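# Four arms pull a dust sheet off and lay it flat

## Task

Lift the dust sheet off the objects on the table (table centre at x = 0, y = 0, top surface at z = 0.72 m in the scene frame). Lay it out flat on the tabletop so that none of it covers any object and none of it hangs off the table. Each corner has a foam knob. Finish with every gripper open and every arm withdrawn. The sheet must stay in place with no robot holding it. Every object must end where it started, upright and not leaning; each one that is moved or tipped costs part of the result.

## Robot and tools

Robots and cameras. There are four identical i2rt Big YAM arms, named arm1, arm2, arm3 and arm4, all mounted on one table. Each has six revolute joints, a two-finger gripper and a wrist camera. With joints 1 and 6 at 0 and the hand level and pointing forward, the wrist camera rides on top of the hand and looks toward the fingertips. Reach is roughly 1.0 m from the joint 1 axis. Cameras are arm1_cam_wrist, arm2_cam_wrist, arm3_cam_wrist, arm4_cam_wrist, plus two fixed room cameras, cam_high and cam_room_a. A foam knob on each sheet corner is the natural thing to grip.

Frames. Everything is in one shared scene frame: origin on the floor, +z up. The table centre is at x = 0, y = 0 and the tabletop is at z = 0.72 m. "hand" means the point halfway between the fingertips (URDF link pinch). Its z axis runs along the fingers, and the fingers open and close along its y axis. Each arm's foot pose is real but never printed, so hand positions have to be inferred from the URDF and the images.

execute_actions. The argument "actions" is a list holding either one action or nothing. An empty list only returns state and images. An action is one object with a key per arm ("arm1" to "arm4"), and each arm key holds a "joints" object. Inside it, every value is an absolute joint target, not an offset. The joint values are joint1_rad to joint6_rad in radians, and gripper_m is the fingertip gap in metres. All named motions start together and may finish at different times. Any joint or arm you leave out keeps its previous target and may still be pushing toward it. An unknown key or an out-of-range number rejects the whole call, and nothing moves. The optional "cameras" list picks which images come back: omitted, null or ["all"] gives all of them, and [] gives none. The "pictures" line lists the cameras in the same order as the images.

Ranges, with the tolerance for counting as arrived:
- joint1_rad: -2.879 to 2.879, ±0.045. Yaw about the foot, positive counter-clockwise seen from above; 0 unfolds the arm the way the foot faces.
- joint2_rad: 0 to 3.141, ±0.14. Shoulder: 0 points the upper arm backward and about level; larger values raise it and then bring it forward.
- joint3_rad: 0 to 3.019, ±0.09. Elbow: 0 is fully folded; larger values open it.
- joint4_rad: -1.692 to 1.57, ±0.055. Hand pitch, positive tips the fingers up.
- joint5_rad: -1.57 to 1.57, ±0.03. Sideways swing of the hand, positive toward the arm's right.
- joint6_rad: -2.094 to 2.094, ±0.035. Hand roll, positive clockwise seen from behind the hand.
- gripper_m: 0 to 0.093, ±0.003. The pad force is about 50 to 62 N per finger, lower on some grippers.
The joints move at different speeds, so the hand can sweep a wide arc between postures. A target very close to the current reading may not move the joint at all.

Reading results. joint_status reports how each commanded motion ended:
- "off_target": the joint stopped short and may still push.
- "contact_stop" and "time_out": the joint holds where it stopped. A time_out joint can keep a target at most 0.375, 0.375, 0.113, 0.225, 0.075 and 0.3 rad (joints 1 to 6) from where it stands and carry on pushing, and it will move there by itself if the way clears. To ease that push, send the joint its reported position.
- "joint command not followed", usually with a "cause:" line: a collision guard held back that arm's joint targets, but a gripper target in the same action still runs. Joints held back this way show "not_followed" and may be retried with each later action.
- "limit_stop_at_motor_heat": see motor heat below. After it, resend the target; the gap to the target does not by itself mean contact.
on_its_own lists what the call did not command, and "held at" gives the held target, not the actual position. If a result reports a stop, the rest of the execute_actions, wait and finished_scene calls in that same reply are skipped.

Joint torques are listed per arm joint, gripper excluded. They are raw drive outputs: nonzero in free air, shifted by offsets, friction and noise.

wait: "seconds" from 0 to 10. It commands nothing and returns the same state and images as an empty execute_actions.

zoom_image: "camera" plus "region" [x0, y0, x1, y1] in pixels, with (0, 0) at the top left and at most 504 by 504. It only works on cameras whose full image came back in the latest result.

read_manual: optional "section", whose only value is "licences". It returns licence text and does not move anything.

finished_scene: "scene" is the number of the current scene. It ends that scene for good, once the robots have held the last command, and says whether the task succeeded. A reply with no tool call also ends the run.

Hazards.
- Forcing two robots together ends the run as a failure, and a hard hit may do the same. The state never reports arm-to-arm contact. The guard can react too late, and between arms it ignores fingers, gripper housings and wrist cameras.
- The arms do not stop on contact; they keep pushing and can push hard.
- Sustained effort heats the motors, even while you are thinking. A MOTOR HOT warning appears from 85 °C. At 100 °C an OVER-TEMPERATURE FAULT stops that arm's motors and gripper, and the arm drops.
- Knocking any rigid object off the work area fails the task.
- Avoid drops, slips and slams.
- Loose objects may occasionally be nudged by outside pushes.
- The simulation keeps running while you compose a reply, and the arms hold their last command during that time.

Each tool is called after "Request:" as name([rows], argument=value, ...), one row to a line, values as JSON.

## Session

Request:
execute_actions(actions=[])

Scene clock: 0.00 s.
Joint torques (N m, as the arm reports them, + toward a larger angle): no reading
Motor temperatures (°C, as the motors report them): arm1=[25 26 24 24 25 24] | arm2=[26 24 25 26 25 25] | arm3=[24 24 25 25 25 25] | arm4=[26 24 24 26 24 24]
arm1.joint_positions: joint1_rad=-0.031 joint2_rad=+0.386 joint3_rad=+1.356 joint4_rad=-1.270 joint5_rad=-0.248 joint6_rad=+0.559 gripper_m=+0.094
arm1.joint_status: not commanded
arm1.hand: x=+0.2624 y=+0.5401 z=+1.3695 quat_wxyz=(-0.536, -0.714, -0.365, +0.263) (m; scene frame)
arm2.joint_positions: joint1_rad=+0.126 joint2_rad=+0.508 joint3_rad=+1.465 joint4_rad=-1.374 joint5_rad=+0.168 joint6_rad=+0.667 gripper_m=+0.094
arm2.joint_status: not commanded
arm2.hand: x=-0.4039 y=+0.5885 z=+1.3839 quat_wxyz=(-0.503, -0.706, -0.449, +0.218) (m; scene frame)
arm3.joint_positions: joint1_rad=-0.396 joint2_rad=+0.597 joint3_rad=+1.615 joint4_rad=-1.291 joint5_rad=+0.190 joint6_rad=+0.682 gripper_m=+0.095
arm3.joint_status: not commanded
arm3.hand: x=-0.3548 y=-0.5764 z=+1.4416 quat_wxyz=(-0.474, +0.029, -0.797, -0.374) (m; scene frame)
arm4.joint_positions: joint1_rad=-0.166 joint2_rad=+0.348 joint3_rad=+1.532 joint4_rad=-1.343 joint5_rad=+0.246 joint6_rad=+0.384 gripper_m=+0.094
arm4.joint_status: not commanded
arm4.hand: x=+0.2683 y=-0.7244 z=+1.4397 quat_wxyz=(-0.451, +0.339, -0.675, -0.475) (m; scene frame)
pictures: arm1_cam_wrist, arm2_cam_wrist, arm3_cam_wrist, arm4_cam_wrist, cam_high, cam_room_a
Images, in order (width x height): arm1_cam_wrist 672x504, arm2_cam_wrist 672x504, arm3_cam_wrist 672x504, arm4_cam_wrist 672x504, cam_high 672x504, cam_room_a 672x504.

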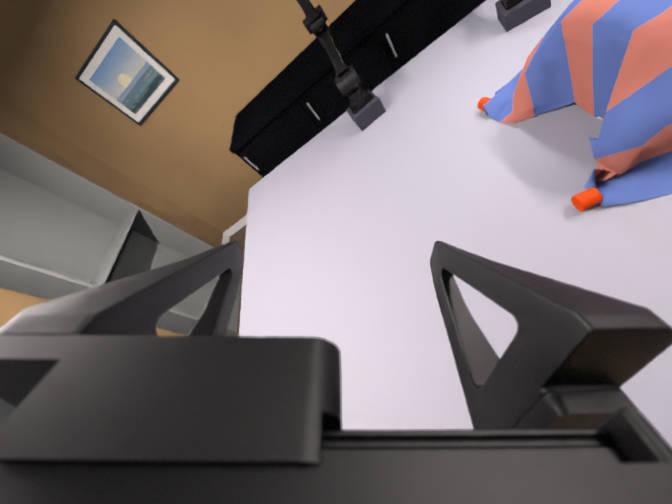

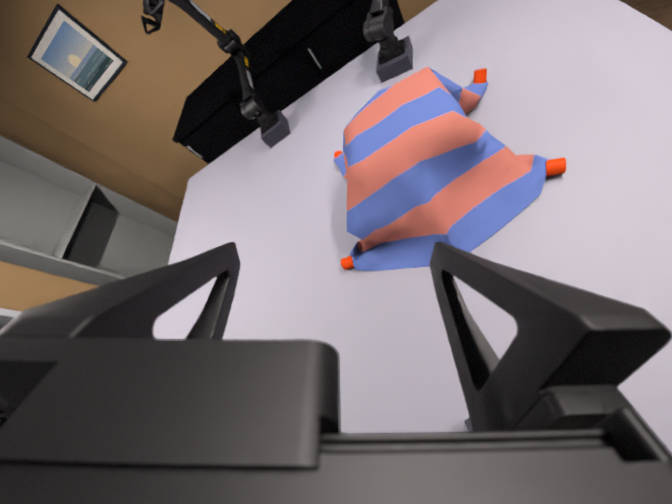

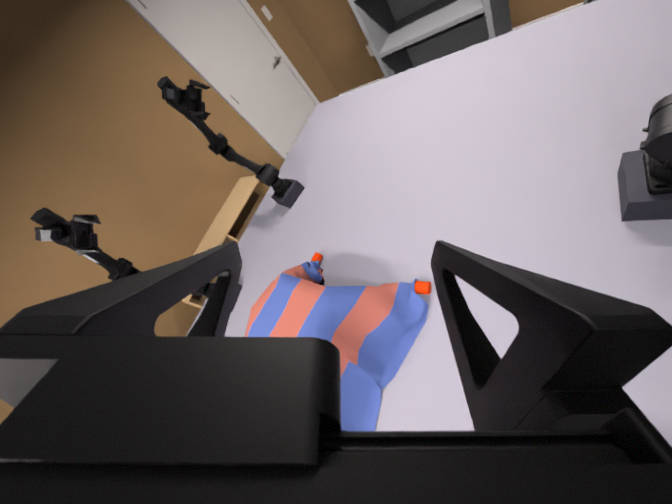

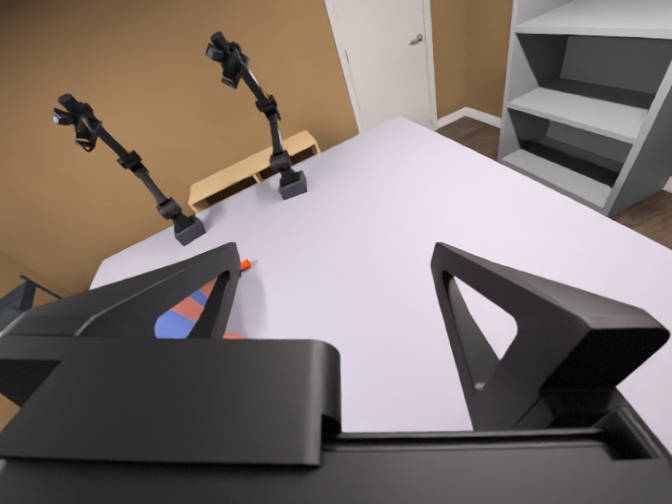

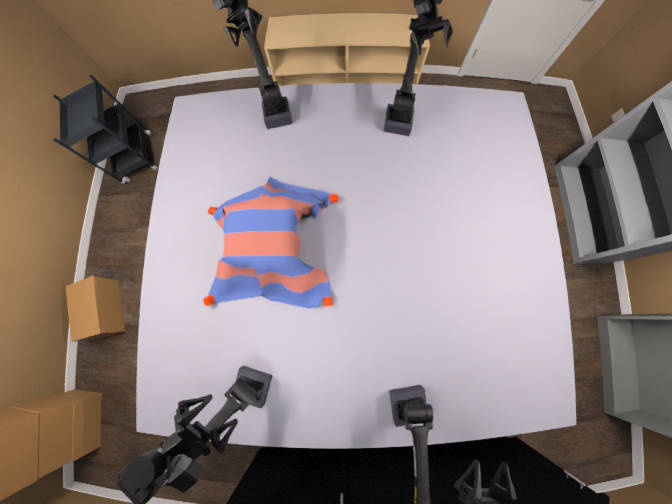

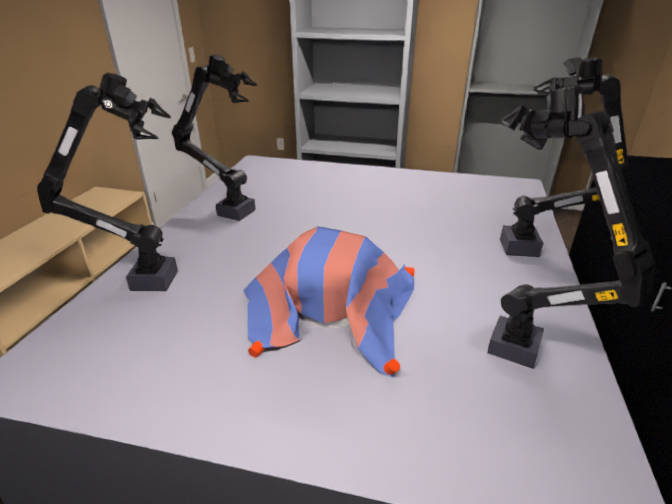

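Request:
execute_actions([
  {"arm1":{"joints":{"joint1_rad":-0.476,"joint2_rad":1.84,"joint3_rad":1.3,"joint4_rad":-0.66,"joint5_rad":0,"joint6_rad":0}},"arm2":{"joints":{"joint1_rad":-0.717,"joint2_rad":2.022,"joint3_rad":1.59,"joint4_rad":-0.77,"joint5_rad":0,"joint6_rad":0}},"arm3":{"joints":{"joint1_rad":0.858,"joint2_rad":1.557,"joint3_rad":0.91,"joint4_rad":-0.55,"joint5_rad":0,"joint6_rad":0}},"arm4":{"joints":{"joint1_rad":0.545,"joint2_rad":1.882,"joint3_rad":1.36,"joint4_rad":-0.68,"joint5_rad":0,"joint6_rad":0}}},
])

Scene clock: 45.50 s.
Joint torques (N m, as the arm reports them, + toward a larger angle): arm1=[ -0.66 -16.92   9.66   1.04   0.08  -0.1 ] | arm2=[  1.46 -20.5   11.66   2.4   -0.05  -0.14] | arm3=[ 2.32 -9.75  9.06  1.54  0.03 -0.01] | arm4=[ -1.46 -17.35   7.19   2.02  -0.15  -0.08]
Motor temperatures (°C, as the motors report them): arm1=[25 26 27 24 25 24] | arm2=[26 25 27 26 25 25] | arm3=[24 24 28 25 25 25] | arm4=[26 25 26 26 24 24]
arm1.joint_positions: joint1_rad=-0.466 joint2_rad=+1.827 joint3_rad=+1.301 joint4_rad=-0.674 joint5_rad=-0.002 joint6_rad=+0.008 gripper_m=+0.094
arm1.joint_status: all done
arm1.hand: x=-0.1195 y=+0.2204 z=+0.8452 quat_wxyz=(-0.082, -0.890, -0.419, +0.162) (m; scene frame)
arm2.joint_positions: joint1_rad=-0.725 joint2_rad=+1.997 joint3_rad=+1.579 joint4_rad=-0.786 joint5_rad=+0.000 joint6_rad=+0.014 gripper_m=+0.094
arm2.joint_status: all done
arm2.hand: x=-0.7626 y=+0.1646 z=+0.8584 quat_wxyz=(-0.094, -0.852, -0.490, +0.156) (m; scene frame)
arm3.joint_positions: joint1_rad=+0.862 joint2_rad=+1.541 joint3_rad=+0.895 joint4_rad=-0.568 joint5_rad=-0.001 joint6_rad=+0.009 gripper_m=+0.095
arm3.joint_status: all done
arm3.hand: x=-0.7568 y=-0.3081 z=+0.8356 quat_wxyz=(-0.081, +0.865, -0.469, -0.160) (m; scene frame)
arm4.joint_positions: joint1_rad=+0.548 joint2_rad=+1.894 joint3_rad=+1.354 joint4_rad=-0.699 joint5_rad=+0.002 joint6_rad=+0.011 gripper_m=+0.094
arm4.joint_status: all done
arm4.hand: x=-0.1553 y=-0.3040 z=+0.8431 quat_wxyz=(-0.077, +0.885, -0.434, -0.150) (m; scene frame)
pictures: arm1_cam_wrist, arm2_cam_wrist, arm3_cam_wrist, arm4_cam_wrist, cam_high, cam_room_a
Images, in order (width x height): arm1_cam_wrist 672x504, arm2_cam_wrist 672x504, arm3_cam_wrist 672x504, arm4_cam_wrist 672x504, cam_high 672x504, cam_room_a 672x504.

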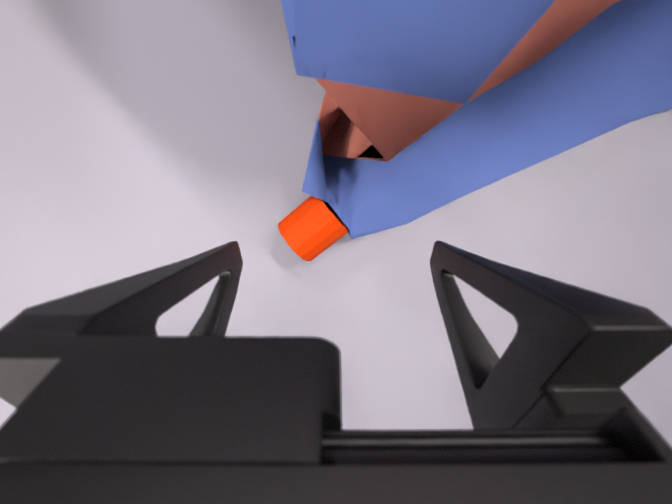

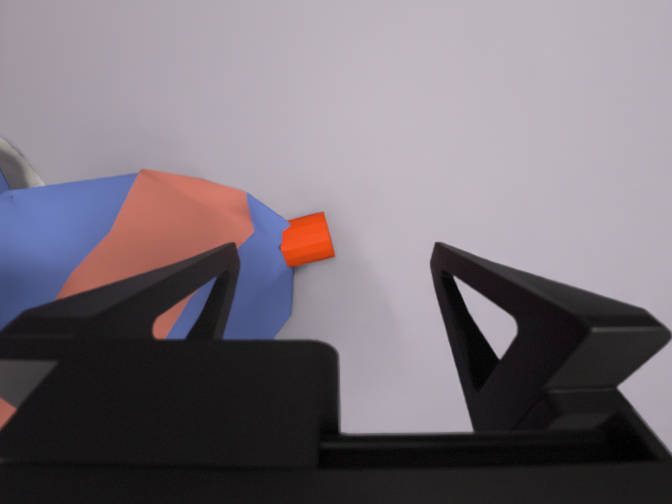

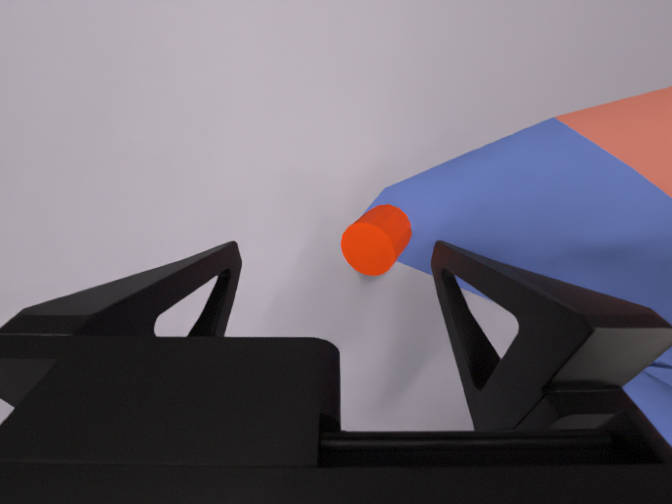

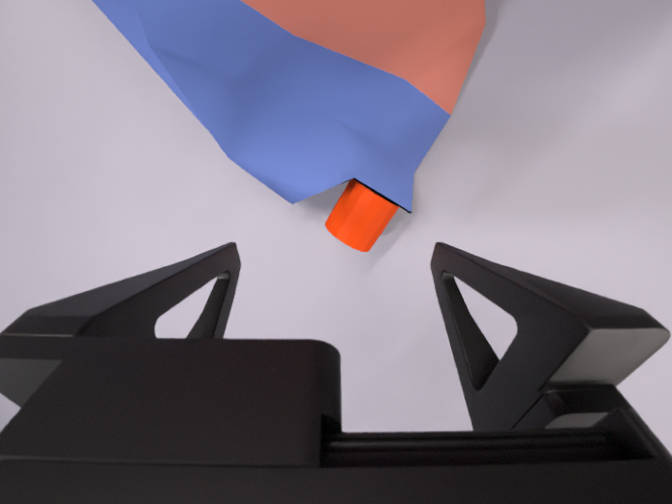

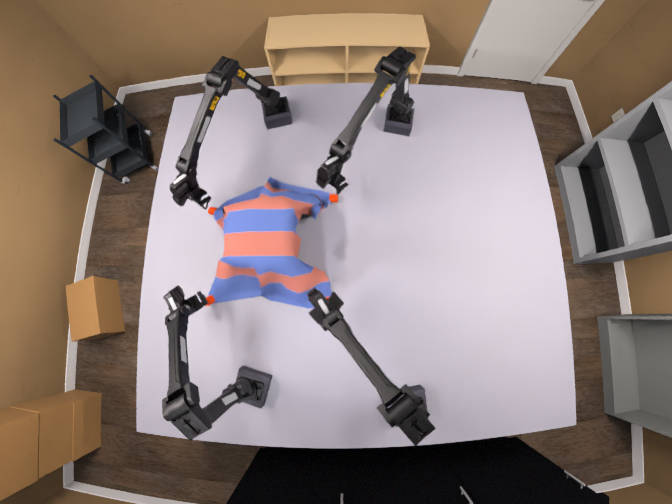

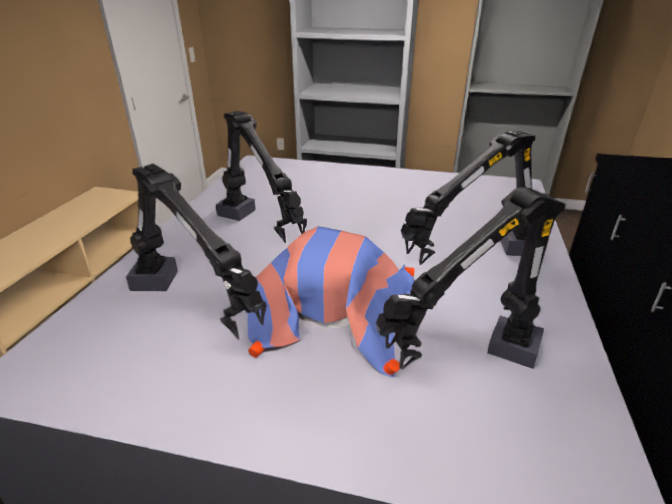

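Request:
execute_actions([
  {"arm1":{"joints":{"joint1_rad":-0.44,"joint2_rad":1.994,"joint3_rad":1.392,"joint4_rad":-0.848,"joint6_rad":1.05}},"arm2":{"joints":{"joint1_rad":-0.68,"joint2_rad":2.164,"joint3_rad":1.687,"joint4_rad":-0.973,"joint6_rad":1.4}},"arm3":{"joints":{"joint1_rad":0.785,"joint2_rad":1.724,"joint3_rad":0.965,"joint4_rad":-0.691,"joint6_rad":0.6}},"arm4":{"joints":{"joint1_rad":0.505,"joint2_rad":2.025,"joint3_rad":1.467,"joint4_rad":-0.878,"joint6_rad":0.45}}},
])

Scene clock: 66.57 s.
Joint torques (N m, as the arm reports them, + toward a larger angle): arm1=[  0.59 -17.38  11.25  -0.39   0.22   0.08] | arm2=[  0.71 -22.22  12.55   0.46   0.04   0.13] | arm3=[  2.9  -12.     8.58   0.06   0.08   0.12] | arm4=[ -1.46 -18.14   9.14   0.33  -0.12   0.13]
Motor temperatures (°C, as the motors report them): arm1=[25 28 28 24 25 24] | arm2=[26 27 28 26 25 25] | arm3=[24 25 29 25 25 25] | arm4=[26 26 27 26 24 24]
arm1.joint_positions: joint1_rad=-0.454 joint2_rad=+1.989 joint3_rad=+1.351 joint4_rad=-0.838 joint5_rad=-0.002 joint6_rad=+1.041 gripper_m=+0.094
arm1.joint_status: all done
arm1.hand: x=-0.0916 y=+0.2431 z=+0.7641 quat_wxyz=(-0.040, -0.997, +0.070, +0.023) (m; scene frame)
arm2.joint_positions: joint1_rad=-0.678 joint2_rad=+2.145 joint3_rad=+1.655 joint4_rad=-0.958 joint5_rad=+0.000 joint6_rad=+1.385 gripper_m=+0.094
arm2.joint_status: all done
arm2.hand: x=-0.7231 y=+0.1725 z=+0.7839 quat_wxyz=(-0.058, -0.988, +0.139, +0.018) (m; scene frame)
arm3.joint_positions: joint1_rad=+0.779 joint2_rad=+1.729 joint3_rad=+0.940 joint4_rad=-0.680 joint5_rad=-0.001 joint6_rad=+0.591 gripper_m=+0.095
arm3.joint_status: all done
arm3.hand: x=-0.7111 y=-0.3119 z=+0.7622 quat_wxyz=(-0.008, +0.674, -0.737, -0.050) (m; scene frame)
arm4.joint_positions: joint1_rad=+0.512 joint2_rad=+2.035 joint3_rad=+1.424 joint4_rad=-0.864 joint5_rad=+0.002 joint6_rad=+0.439 gripper_m=+0.094
arm4.joint_status: all done
arm4.hand: x=-0.1222 y=-0.3107 z=+0.7784 quat_wxyz=(-0.018, +0.771, -0.634, -0.048) (m; scene frame)
pictures: arm1_cam_wrist, arm2_cam_wrist, arm3_cam_wrist, arm4_cam_wrist, cam_high, cam_room_a
Images, in order (width x height): arm1_cam_wrist 672x504, arm2_cam_wrist 672x504, arm3_cam_wrist 672x504, arm4_cam_wrist 672x504, cam_high 672x504, cam_room_a 672x504.

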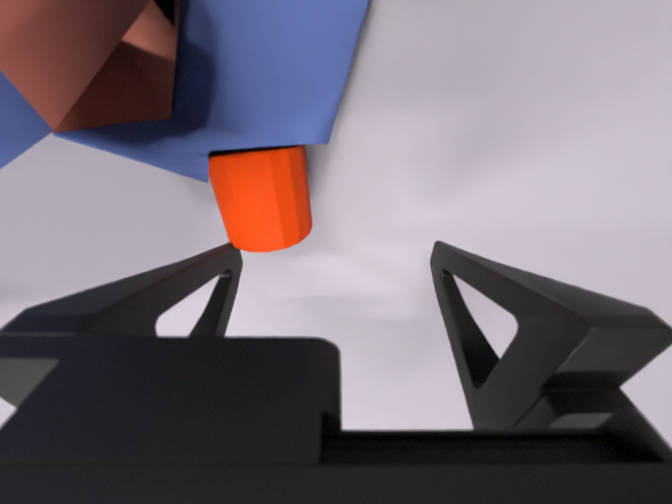

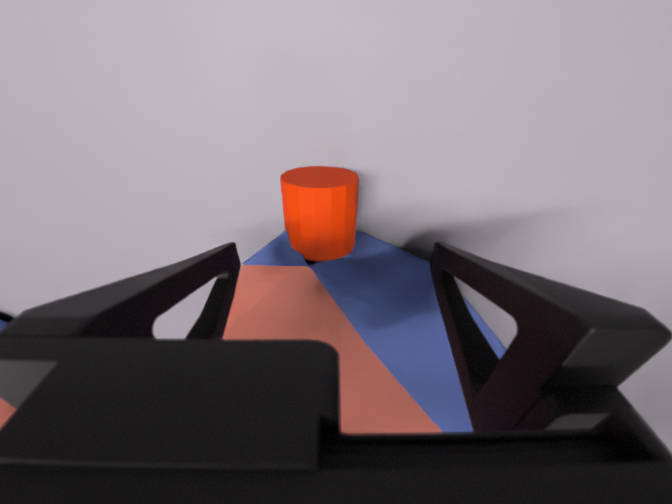

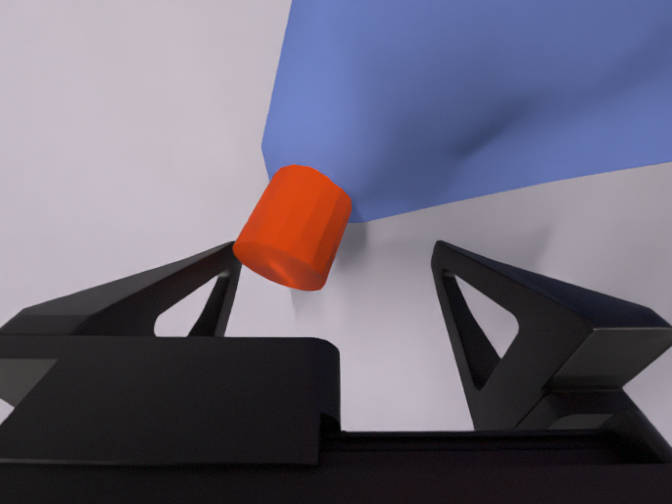

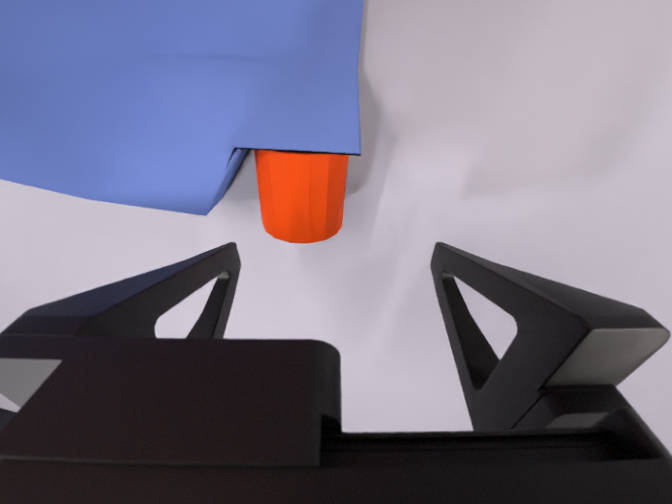

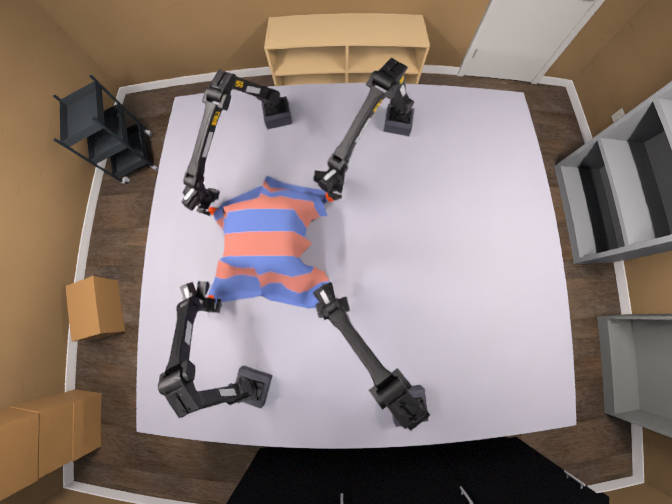

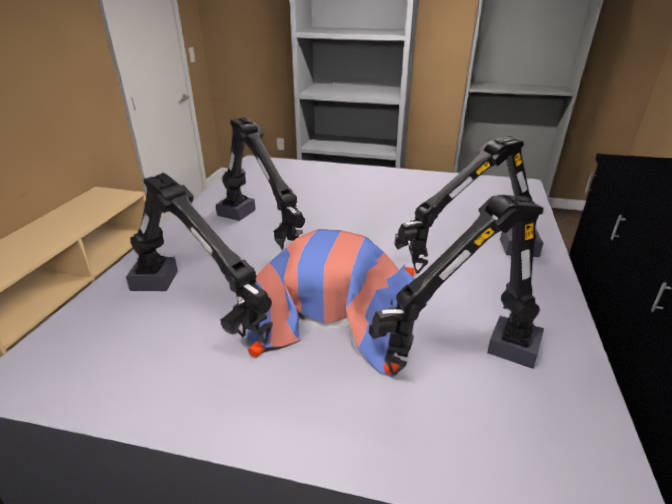

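Request:
execute_actions([
  {"arm1":{"joints":{"joint4_rad":-0.63}},"arm2":{"joints":{"joint1_rad":-0.7,"joint4_rad":-0.865}},"arm3":{"joints":{"joint1_rad":0.825,"joint4_rad":-0.6,"joint6_rad":0.9}},"arm4":{"joints":{"joint1_rad":0.525,"joint4_rad":-0.715}}},
], cameras=[])

Request:
execute_actions([
  {"arm1":{"joints":{"joint2_rad":2.045}},"arm2":{"joints":{"joint2_rad":2.23}},"arm3":{"joints":{"joint2_rad":1.765}},"arm4":{"joints":{"joint2_rad":2.095}}},
])

Scene clock: 82.60 s.
Joint torques (N m, as the arm reports them, + toward a larger angle): arm1=[ -0.91 -18.74  11.99   1.07   0.21   0.13] | arm2=[  0.18 -22.59  12.68   2.07   0.04   0.12] | arm3=[  1.86 -13.14   8.78   1.09   0.1    0.11] | arm4=[ -0.31 -18.58   9.33   1.93  -0.13   0.12]
Motor temperatures (°C, as the motors report them): arm1=[25 28 29 24 25 24] | arm2=[26 27 29 26 25 25] | arm3=[24 26 29 25 25 25] | arm4=[26 27 28 26 24 24]
arm1.joint_positions: joint1_rad=-0.454 joint2_rad=+1.989 joint3_rad=+1.351 joint4_rad=-0.646 joint5_rad=-0.002 joint6_rad=+1.042 gripper_m=+0.094
arm1.joint_status: all done
arm1.hand: x=-0.1203 y=+0.2068 z=+0.7728 quat_wxyz=(-0.118, -0.988, +0.070, +0.076) (m; scene frame)
arm2.joint_positions: joint1_rad=-0.693 joint2_rad=+2.145 joint3_rad=+1.655 joint4_rad=-0.883 joint5_rad=+0.000 joint6_rad=+1.386 gripper_m=+0.094
arm2.joint_status: all done
arm2.hand: x=-0.7397 y=+0.1605 z=+0.7868 quat_wxyz=(-0.094, -0.984, +0.146, +0.031) (m; scene frame)
arm3.joint_positions: joint1_rad=+0.827 joint2_rad=+1.729 joint3_rad=+0.940 joint4_rad=-0.616 joint5_rad=-0.001 joint6_rad=+0.891 gripper_m=+0.095
arm3.joint_status: all done
arm3.hand: x=-0.7377 y=-0.3092 z=+0.7645 quat_wxyz=(-0.002, +0.575, -0.814, -0.083) (m; scene frame)
arm4.joint_positions: joint1_rad=+0.512 joint2_rad=+2.035 joint3_rad=+1.424 joint4_rad=-0.735 joint5_rad=+0.002 joint6_rad=+0.439 gripper_m=+0.094
arm4.joint_status: all done
arm4.hand: x=-0.1406 y=-0.2856 z=+0.7836 quat_wxyz=(-0.034, +0.767, -0.631, -0.110) (m; scene frame)
pictures: none
No camera images: the call's "cameras" was empty. Leave "cameras" out to get every camera's image.

Scene clock: 83.43 s.
Joint torques (N m, as the arm reports them, + toward a larger angle): arm1=[  1.59 -16.2   11.84   0.78   0.21   0.05] | arm2=[  0.15 -21.44  12.33   1.88   0.04   0.13] | arm3=[  2.35 -11.3    8.89   1.14   0.09   0.1 ] | arm4=[ -0.36 -16.96   9.01   1.75  -0.01   0.12]
Motor temperatures (°C, as the motors report them): arm1=[25 28 30 24 25 24] | arm2=[26 27 29 26 25 25] | arm3=[24 26 30 25 25 25] | arm4=[26 27 28 26 24 24]
arm1.joint_positions: joint1_rad=-0.454 joint2_rad=+2.012 joint3_rad=+1.351 joint4_rad=-0.645 joint5_rad=-0.002 joint6_rad=+1.042 gripper_m=+0.094
arm1.joint_status: all done
arm1.hand: x=-0.1182 y=+0.2094 z=+0.7594 quat_wxyz=(-0.109, -0.989, +0.070, +0.070) (m; scene frame)
arm2.joint_positions: joint1_rad=-0.693 joint2_rad=+2.196 joint3_rad=+1.655 joint4_rad=-0.881 joint5_rad=+0.000 joint6_rad=+1.386 gripper_m=+0.094
arm2.joint_status: all done
arm2.hand: x=-0.7362 y=+0.1671 z=+0.7542 quat_wxyz=(-0.071, -0.986, +0.146, +0.023) (m; scene frame)
arm3.joint_positions: joint1_rad=+0.827 joint2_rad=+1.747 joint3_rad=+0.940 joint4_rad=-0.616 joint5_rad=-0.001 joint6_rad=+0.892 gripper_m=+0.095
arm3.joint_status: all done
arm3.hand: x=-0.7363 y=-0.3116 z=+0.7567 quat_wxyz=(-0.001, +0.576, -0.814, -0.075) (m; scene frame)
arm4.joint_positions: joint1_rad=+0.512 joint2_rad=+2.083 joint3_rad=+1.424 joint4_rad=-0.732 joint5_rad=-0.001 joint6_rad=+0.440 gripper_m=+0.094
arm4.joint_status: all done
arm4.hand: x=-0.1366 y=-0.2914 z=+0.7552 quat_wxyz=(-0.027, +0.769, -0.633, -0.089) (m; scene frame)
pictures: arm1_cam_wrist, arm2_cam_wrist, arm3_cam_wrist, arm4_cam_wrist, cam_high, cam_room_a
Images, in order (width x height): arm1_cam_wrist 672x504, arm2_cam_wrist 672x504, arm3_cam_wrist 672x504, arm4_cam_wrist 672x504, cam_high 672x504, cam_room_a 672x504.

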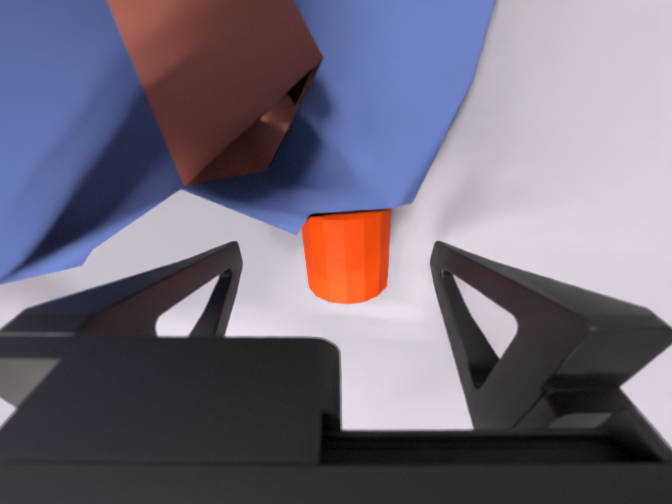

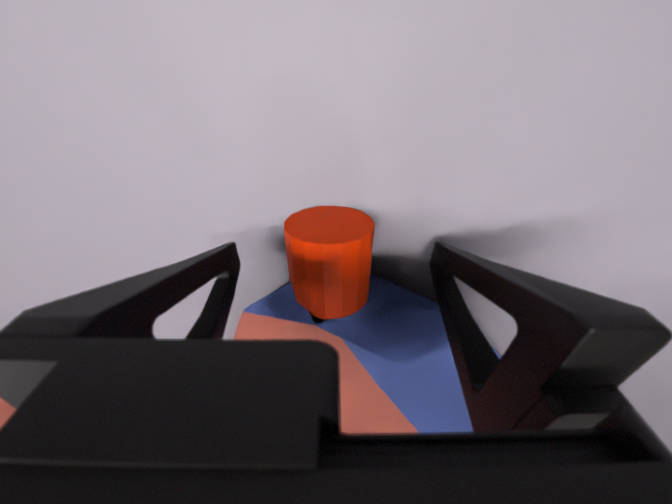

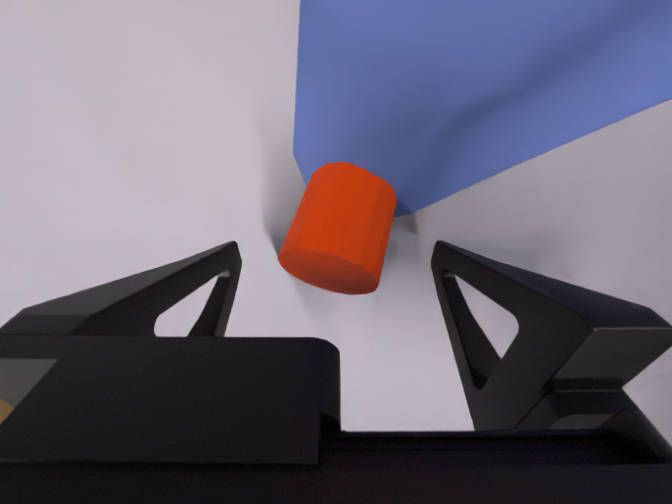

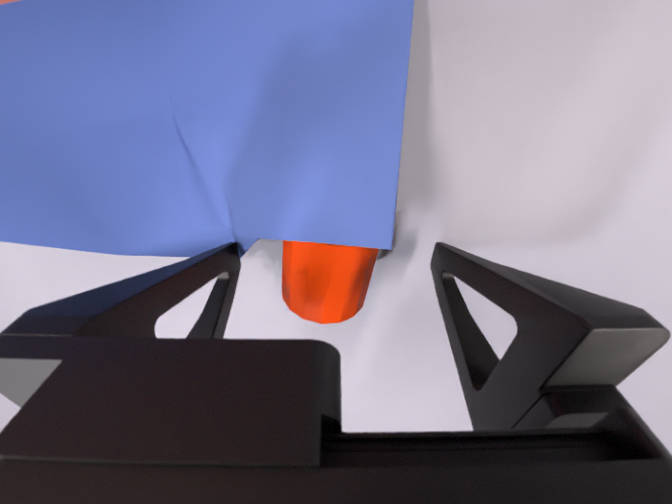

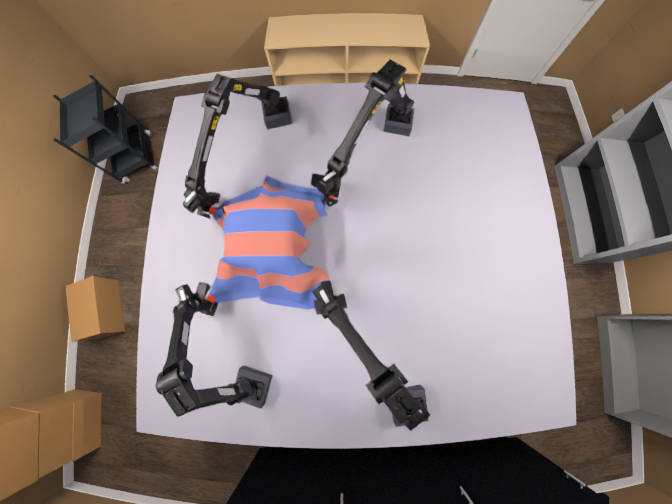

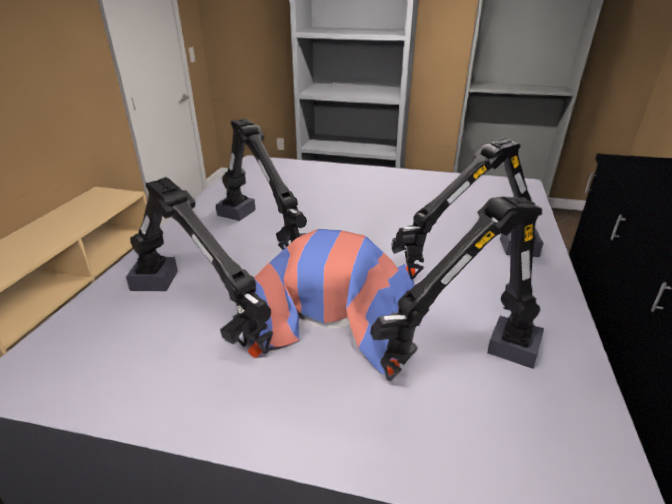

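Request:
execute_actions([
  {"arm1":{"joints":{"joint2_rad":2.08}},"arm2":{"joints":{"joint2_rad":2.26,"joint1_rad":-0.675}},"arm3":{"joints":{"joint2_rad":1.795}},"arm4":{"joints":{"joint2_rad":2.12,"joint4_rad":-0.78}}},
], cameras=[])

Request:
execute_actions([
  {"arm1":{"joints":{"gripper_m":0.02}},"arm2":{"joints":{"gripper_m":0.02}},"arm3":{"joints":{"gripper_m":0.02}},"arm4":{"joints":{"gripper_m":0.02}}},
])

Scene clock: 90.43 s.
Joint torques (N m, as the arm reports them, + toward a larger angle): arm1=[  1.62 -15.62  11.32   0.77   0.13   0.09] | arm2=[  1.35 -20.83  12.18   1.85   0.03   0.13] | arm3=[  2.09 -11.29   8.17   0.93   0.08   0.12] | arm4=[ -0.4  -16.69   8.73   0.27  -0.04   0.12]
Motor temperatures (°C, as the motors report them): arm1=[25 28 30 24 25 24] | arm2=[26 28 29 26 25 25] | arm3=[24 26 30 25 25 25] | arm4=[26 27 28 26 24 24]
arm1.joint_positions: joint1_rad=-0.454 joint2_rad=+2.030 joint3_rad=+1.356 joint4_rad=-0.641 joint5_rad=-0.001 joint6_rad=+1.043 gripper_m=+0.094
arm1.joint_status: all done
arm1.hand: x=-0.1181 y=+0.2092 z=+0.7503 quat_wxyz=(-0.105, -0.990, +0.070, +0.068) (m; scene frame)
arm2.joint_positions: joint1_rad=-0.684 joint2_rad=+2.217 joint3_rad=+1.655 joint4_rad=-0.881 joint5_rad=+0.000 joint6_rad=+1.386 gripper_m=+0.094
arm2.joint_status: all done
arm2.hand: x=-0.7294 y=+0.1680 z=+0.7403 quat_wxyz=(-0.061, -0.988, +0.142, +0.019) (m; scene frame)
arm3.joint_positions: joint1_rad=+0.827 joint2_rad=+1.780 joint3_rad=+0.940 joint4_rad=-0.614 joint5_rad=-0.001 joint6_rad=+0.892 gripper_m=+0.095
arm3.joint_status: all done
arm3.hand: x=-0.7337 y=-0.3161 z=+0.7424 quat_wxyz=(+0.000, +0.576, -0.815, -0.059) (m; scene frame)
arm4.joint_positions: joint1_rad=+0.513 joint2_rad=+2.099 joint3_rad=+1.427 joint4_rad=-0.763 joint5_rad=-0.001 joint6_rad=+0.439 gripper_m=+0.094
arm4.joint_status: all done
arm4.hand: x=-0.1319 y=-0.2988 z=+0.7456 quat_wxyz=(-0.022, +0.770, -0.633, -0.068) (m; scene frame)
pictures: none
No camera images: the call's "cameras" was empty. Leave "cameras" out to get every camera's image.

Scene clock: 91.13 s.
Joint torques (N m, as the arm reports them, + toward a larger angle): arm1=[  0.39 -15.65  11.24   0.51   0.05   0.1 ] | arm2=[  1.49 -20.46  12.19   1.84   0.03   0.12] | arm3=[  2.13 -11.84   8.39   1.15   0.09   0.13] | arm4=[ -0.31 -16.46   8.67   0.36  -0.03   0.12]
Motor temperatures (°C, as the motors report them): arm1=[25 28 30 24 25 24] | arm2=[26 28 29 26 25 25] | arm3=[24 26 30 25 25 25] | arm4=[26 27 28 26 24 24]
arm1.joint_positions: joint1_rad=-0.453 joint2_rad=+2.040 joint3_rad=+1.356 joint4_rad=-0.640 joint5_rad=+0.000 joint6_rad=+1.043 gripper_m=+0.039
arm1.joint_status: gripper_m off_target (ended at +0.039, target +0.020)
arm1.hand: x=-0.1173 y=+0.2102 z=+0.7450 quat_wxyz=(-0.101, -0.990, +0.070, +0.066) (m; scene frame)
arm2.joint_positions: joint1_rad=-0.684 joint2_rad=+2.217 joint3_rad=+1.655 joint4_rad=-0.881 joint5_rad=+0.000 joint6_rad=+1.386 gripper_m=+0.038
arm2.joint_status: gripper_m off_target (ended at +0.038, target +0.020)
arm2.hand: x=-0.7294 y=+0.1680 z=+0.7403 quat_wxyz=(-0.061, -0.988, +0.143, +0.019) (m; scene frame)
arm3.joint_positions: joint1_rad=+0.827 joint2_rad=+1.780 joint3_rad=+0.940 joint4_rad=-0.614 joint5_rad=-0.001 joint6_rad=+0.892 gripper_m=+0.038
arm3.joint_status: gripper_m off_target (ended at +0.038, target +0.020)
arm3.hand: x=-0.7337 y=-0.3161 z=+0.7424 quat_wxyz=(+0.000, +0.576, -0.815, -0.059) (m; scene frame)
arm4.joint_positions: joint1_rad=+0.513 joint2_rad=+2.101 joint3_rad=+1.427 joint4_rad=-0.764 joint5_rad=-0.001 joint6_rad=+0.440 gripper_m=+0.036
arm4.joint_status: gripper_m off_target (ended at +0.036, target +0.020)
arm4.hand: x=-0.1315 y=-0.2996 z=+0.7444 quat_wxyz=(-0.021, +0.771, -0.634, -0.066) (m; scene frame)
pictures: arm1_cam_wrist, arm2_cam_wrist, arm3_cam_wrist, arm4_cam_wrist, cam_high, cam_room_a
Images, in order (width x height): arm1_cam_wrist 672x504, arm2_cam_wrist 672x504, arm3_cam_wrist 672x504, arm4_cam_wrist 672x504, cam_high 672x504, cam_room_a 672x504.

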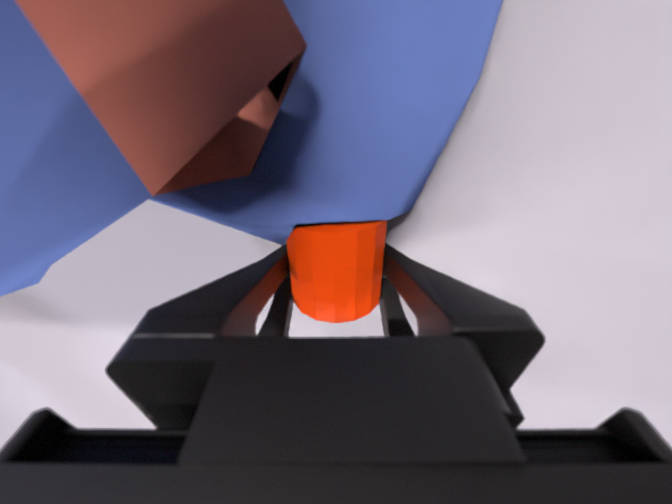

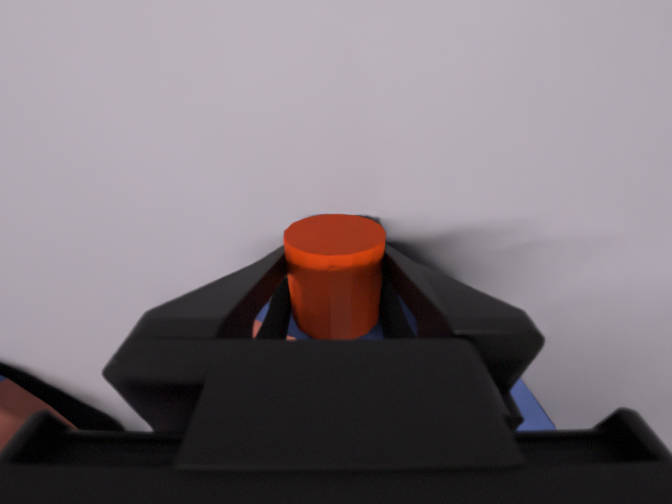

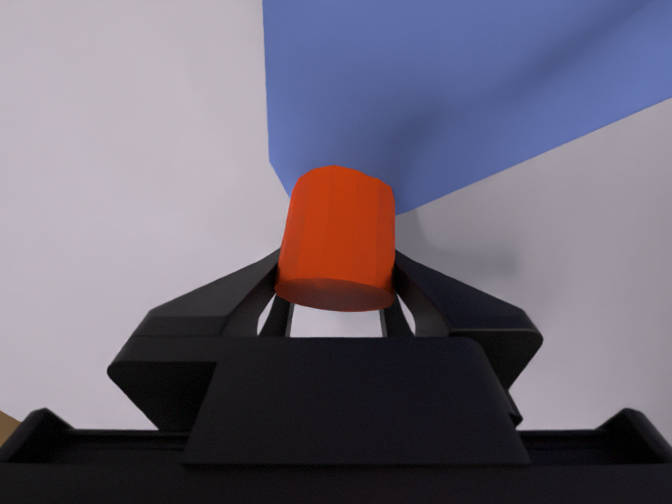

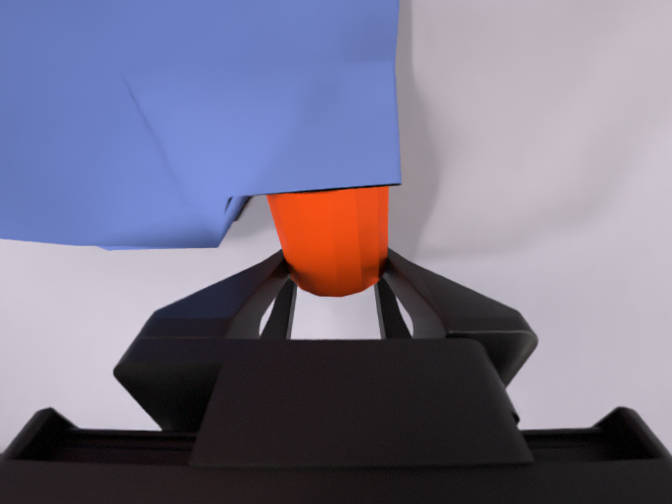

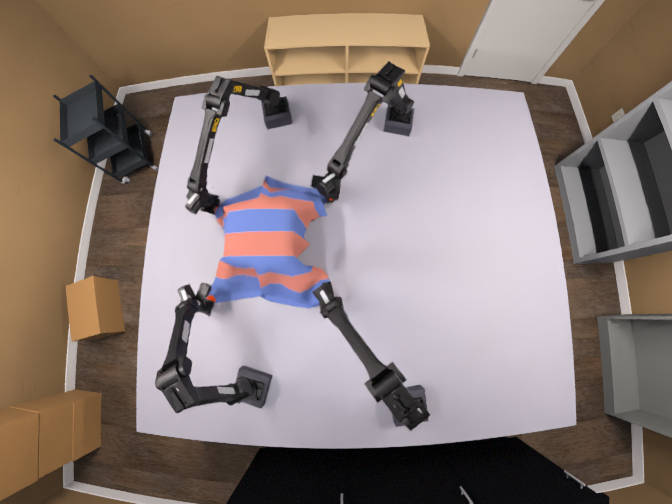

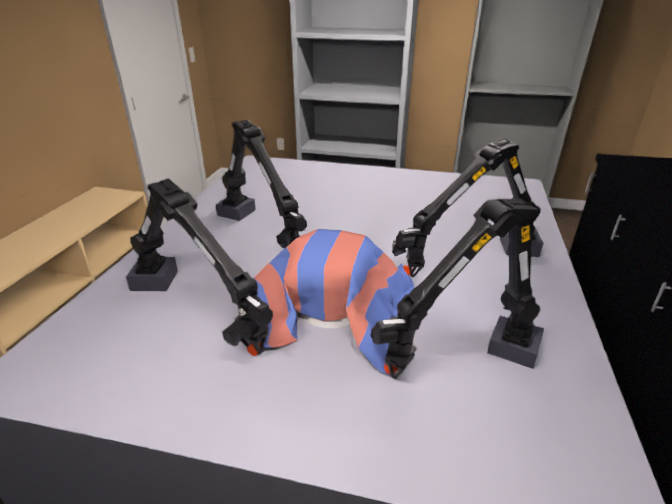

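Request:
execute_actions([
  {"arm1":{"joints":{"joint1_rad":-0.482,"joint2_rad":1.446,"joint3_rad":1.53,"joint4_rad":-1.064}},"arm2":{"joints":{"joint1_rad":-0.795,"joint2_rad":1.538,"joint3_rad":1.61,"joint4_rad":-1.072}},"arm3":{"joints":{"joint1_rad":0.94,"joint2_rad":1.114,"joint3_rad":1.234,"joint4_rad":-1.1}},"arm4":{"joints":{"joint1_rad":0.52,"joint2_rad":1.398,"joint3_rad":1.48,"joint4_rad":-1.06}}},
], cameras=["cam_high","cam_room_a"])

Scene clock: 112.57 s.
Joint torques (N m, as the arm reports them, + toward a larger angle): arm1=[ -1.43 -12.56  12.63   0.24   0.16   0.01] | arm2=[  0.92 -14.16  12.49   1.35   0.     0.07] | arm3=[ 2.2  -6.45 11.16  0.71  0.07  0.06] | arm4=[ -0.69 -12.2    9.85   1.2   -0.03   0.1 ]
Motor temperatures (°C, as the motors report them): arm1=[25 28 31 24 25 24] | arm2=[26 28 29 26 25 25] | arm3=[24 26 30 25 25 25] | arm4=[26 27 29 26 24 24]
arm1.joint_positions: joint1_rad=-0.470 joint2_rad=+1.436 joint3_rad=+1.511 joint4_rad=-1.052 joint5_rad=+0.001 joint6_rad=+1.043 gripper_m=+0.039
arm1.joint_status: all done
arm1.hand: x=-0.0943 y=+0.2576 z=+1.1264 quat_wxyz=(-0.239, -0.954, +0.076, +0.163) (m; scene frame)
arm2.joint_positions: joint1_rad=-0.797 joint2_rad=+1.522 joint3_rad=+1.604 joint4_rad=-1.057 joint5_rad=+0.001 joint6_rad=+1.387 gripper_m=+0.038
arm2.joint_status: all done
arm2.hand: x=-0.7570 y=+0.2634 z=+1.1357 quat_wxyz=(-0.272, -0.937, +0.191, +0.109) (m; scene frame)
arm3.joint_positions: joint1_rad=+0.942 joint2_rad=+1.104 joint3_rad=+1.217 joint4_rad=-1.088 joint5_rad=+0.000 joint6_rad=+0.896 gripper_m=+0.038
arm3.joint_status: all done
arm3.hand: x=-0.7610 y=-0.3608 z=+1.1238 quat_wxyz=(+0.002, +0.593, -0.749, -0.295) (m; scene frame)
arm4.joint_positions: joint1_rad=+0.513 joint2_rad=+1.404 joint3_rad=+1.455 joint4_rad=-1.045 joint5_rad=-0.001 joint6_rad=+0.440 gripper_m=+0.036
arm4.joint_status: all done
arm4.hand: x=-0.0965 y=-0.3532 z=+1.1315 quat_wxyz=(-0.075, +0.741, -0.607, -0.277) (m; scene frame)
pictures: cam_high, cam_room_a
Images, in order (width x height): cam_high 672x504, cam_room_a 672x504.

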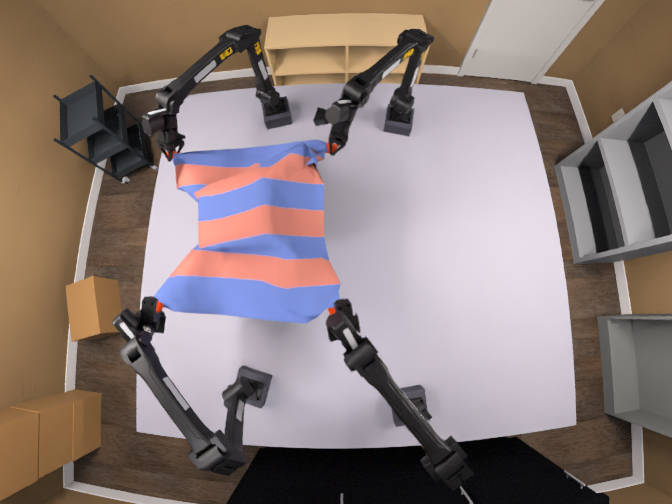

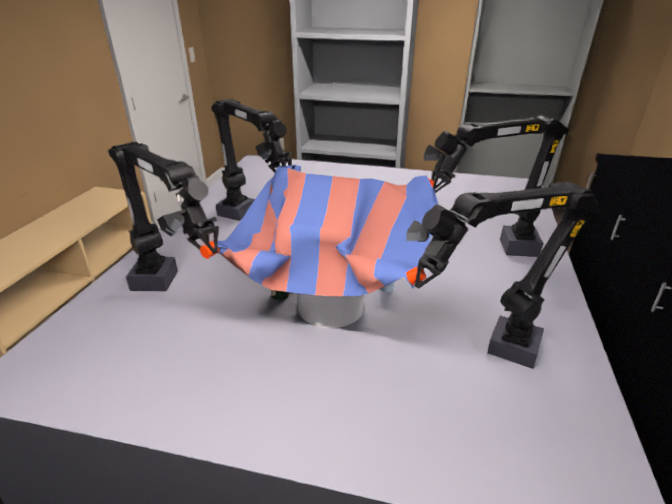

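Request:
execute_actions([
  {"arm1":{"joints":{"joint1_rad":-0.54,"joint2_rad":1.32,"joint4_rad":-1.16}},"arm2":{"joints":{"joint1_rad":-0.84,"joint2_rad":1.41,"joint4_rad":-1.16}},"arm3":{"joints":{"joint1_rad":1.0,"joint2_rad":0.97,"joint4_rad":-1.19}},"arm4":{"joints":{"joint1_rad":0.58,"joint2_rad":1.28,"joint4_rad":-1.15}}},
], cameras=["cam_high","cam_room_a"])

Scene clock: 119.73 s.
Joint torques (N m, as the arm reports them, + toward a larger angle): arm1=[ -1.3  -10.05  12.81   0.25   0.15   0.07] | arm2=[  0.14 -12.21  12.36   1.37   0.02   0.07] | arm3=[ 2.48 -4.89 11.2   0.79  0.03  0.05] | arm4=[-1.1  -9.32  9.91  1.2  -0.03  0.1 ]
Motor temperatures (°C, as the motors report them): arm1=[25 28 31 24 25 24] | arm2=[26 27 30 26 25 25] | arm3=[24 26 31 25 25 25] | arm4=[26 27 29 26 24 24]
arm1.joint_positions: joint1_rad=-0.535 joint2_rad=+1.314 joint3_rad=+1.511 joint4_rad=-1.146 joint5_rad=+0.000 joint6_rad=+1.043 gripper_m=+0.039
arm1.joint_status: all done
arm1.hand: x=-0.0892 y=+0.3161 z=+1.1762 quat_wxyz=(-0.245, -0.947, +0.106, +0.179) (m; scene frame)
arm2.joint_positions: joint1_rad=-0.833 joint2_rad=+1.398 joint3_rad=+1.604 joint4_rad=-1.144 joint5_rad=+0.000 joint6_rad=+1.388 gripper_m=+0.038
arm2.joint_status: all done
arm2.hand: x=-0.7470 y=+0.3132 z=+1.1906 quat_wxyz=(-0.286, -0.928, +0.206, +0.120) (m; scene frame)
arm3.joint_positions: joint1_rad=+0.996 joint2_rad=+0.960 joint3_rad=+1.217 joint4_rad=-1.178 joint5_rad=+0.001 joint6_rad=+0.896 gripper_m=+0.038
arm3.joint_status: all done
arm3.hand: x=-0.7446 y=-0.4138 z=+1.1661 quat_wxyz=(+0.010, +0.608, -0.727, -0.321) (m; scene frame)
arm4.joint_positions: joint1_rad=+0.580 joint2_rad=+1.275 joint3_rad=+1.455 joint4_rad=-1.135 joint5_rad=-0.001 joint6_rad=+0.440 gripper_m=+0.036
arm4.joint_status: all done
arm4.hand: x=-0.0946 y=-0.4122 z=+1.1829 quat_wxyz=(-0.069, +0.756, -0.579, -0.298) (m; scene frame)
pictures: cam_high, cam_room_a
Images, in order (width x height): cam_high 672x504, cam_room_a 672x504.

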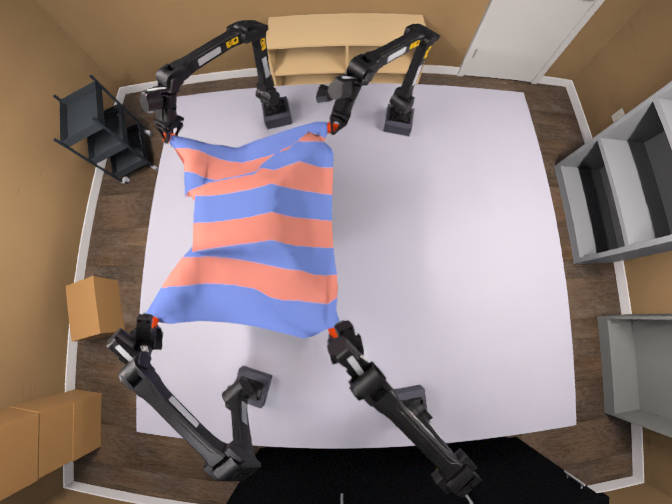

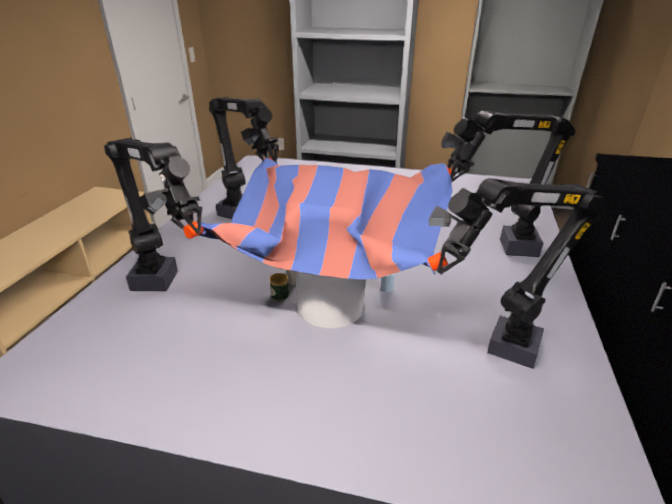

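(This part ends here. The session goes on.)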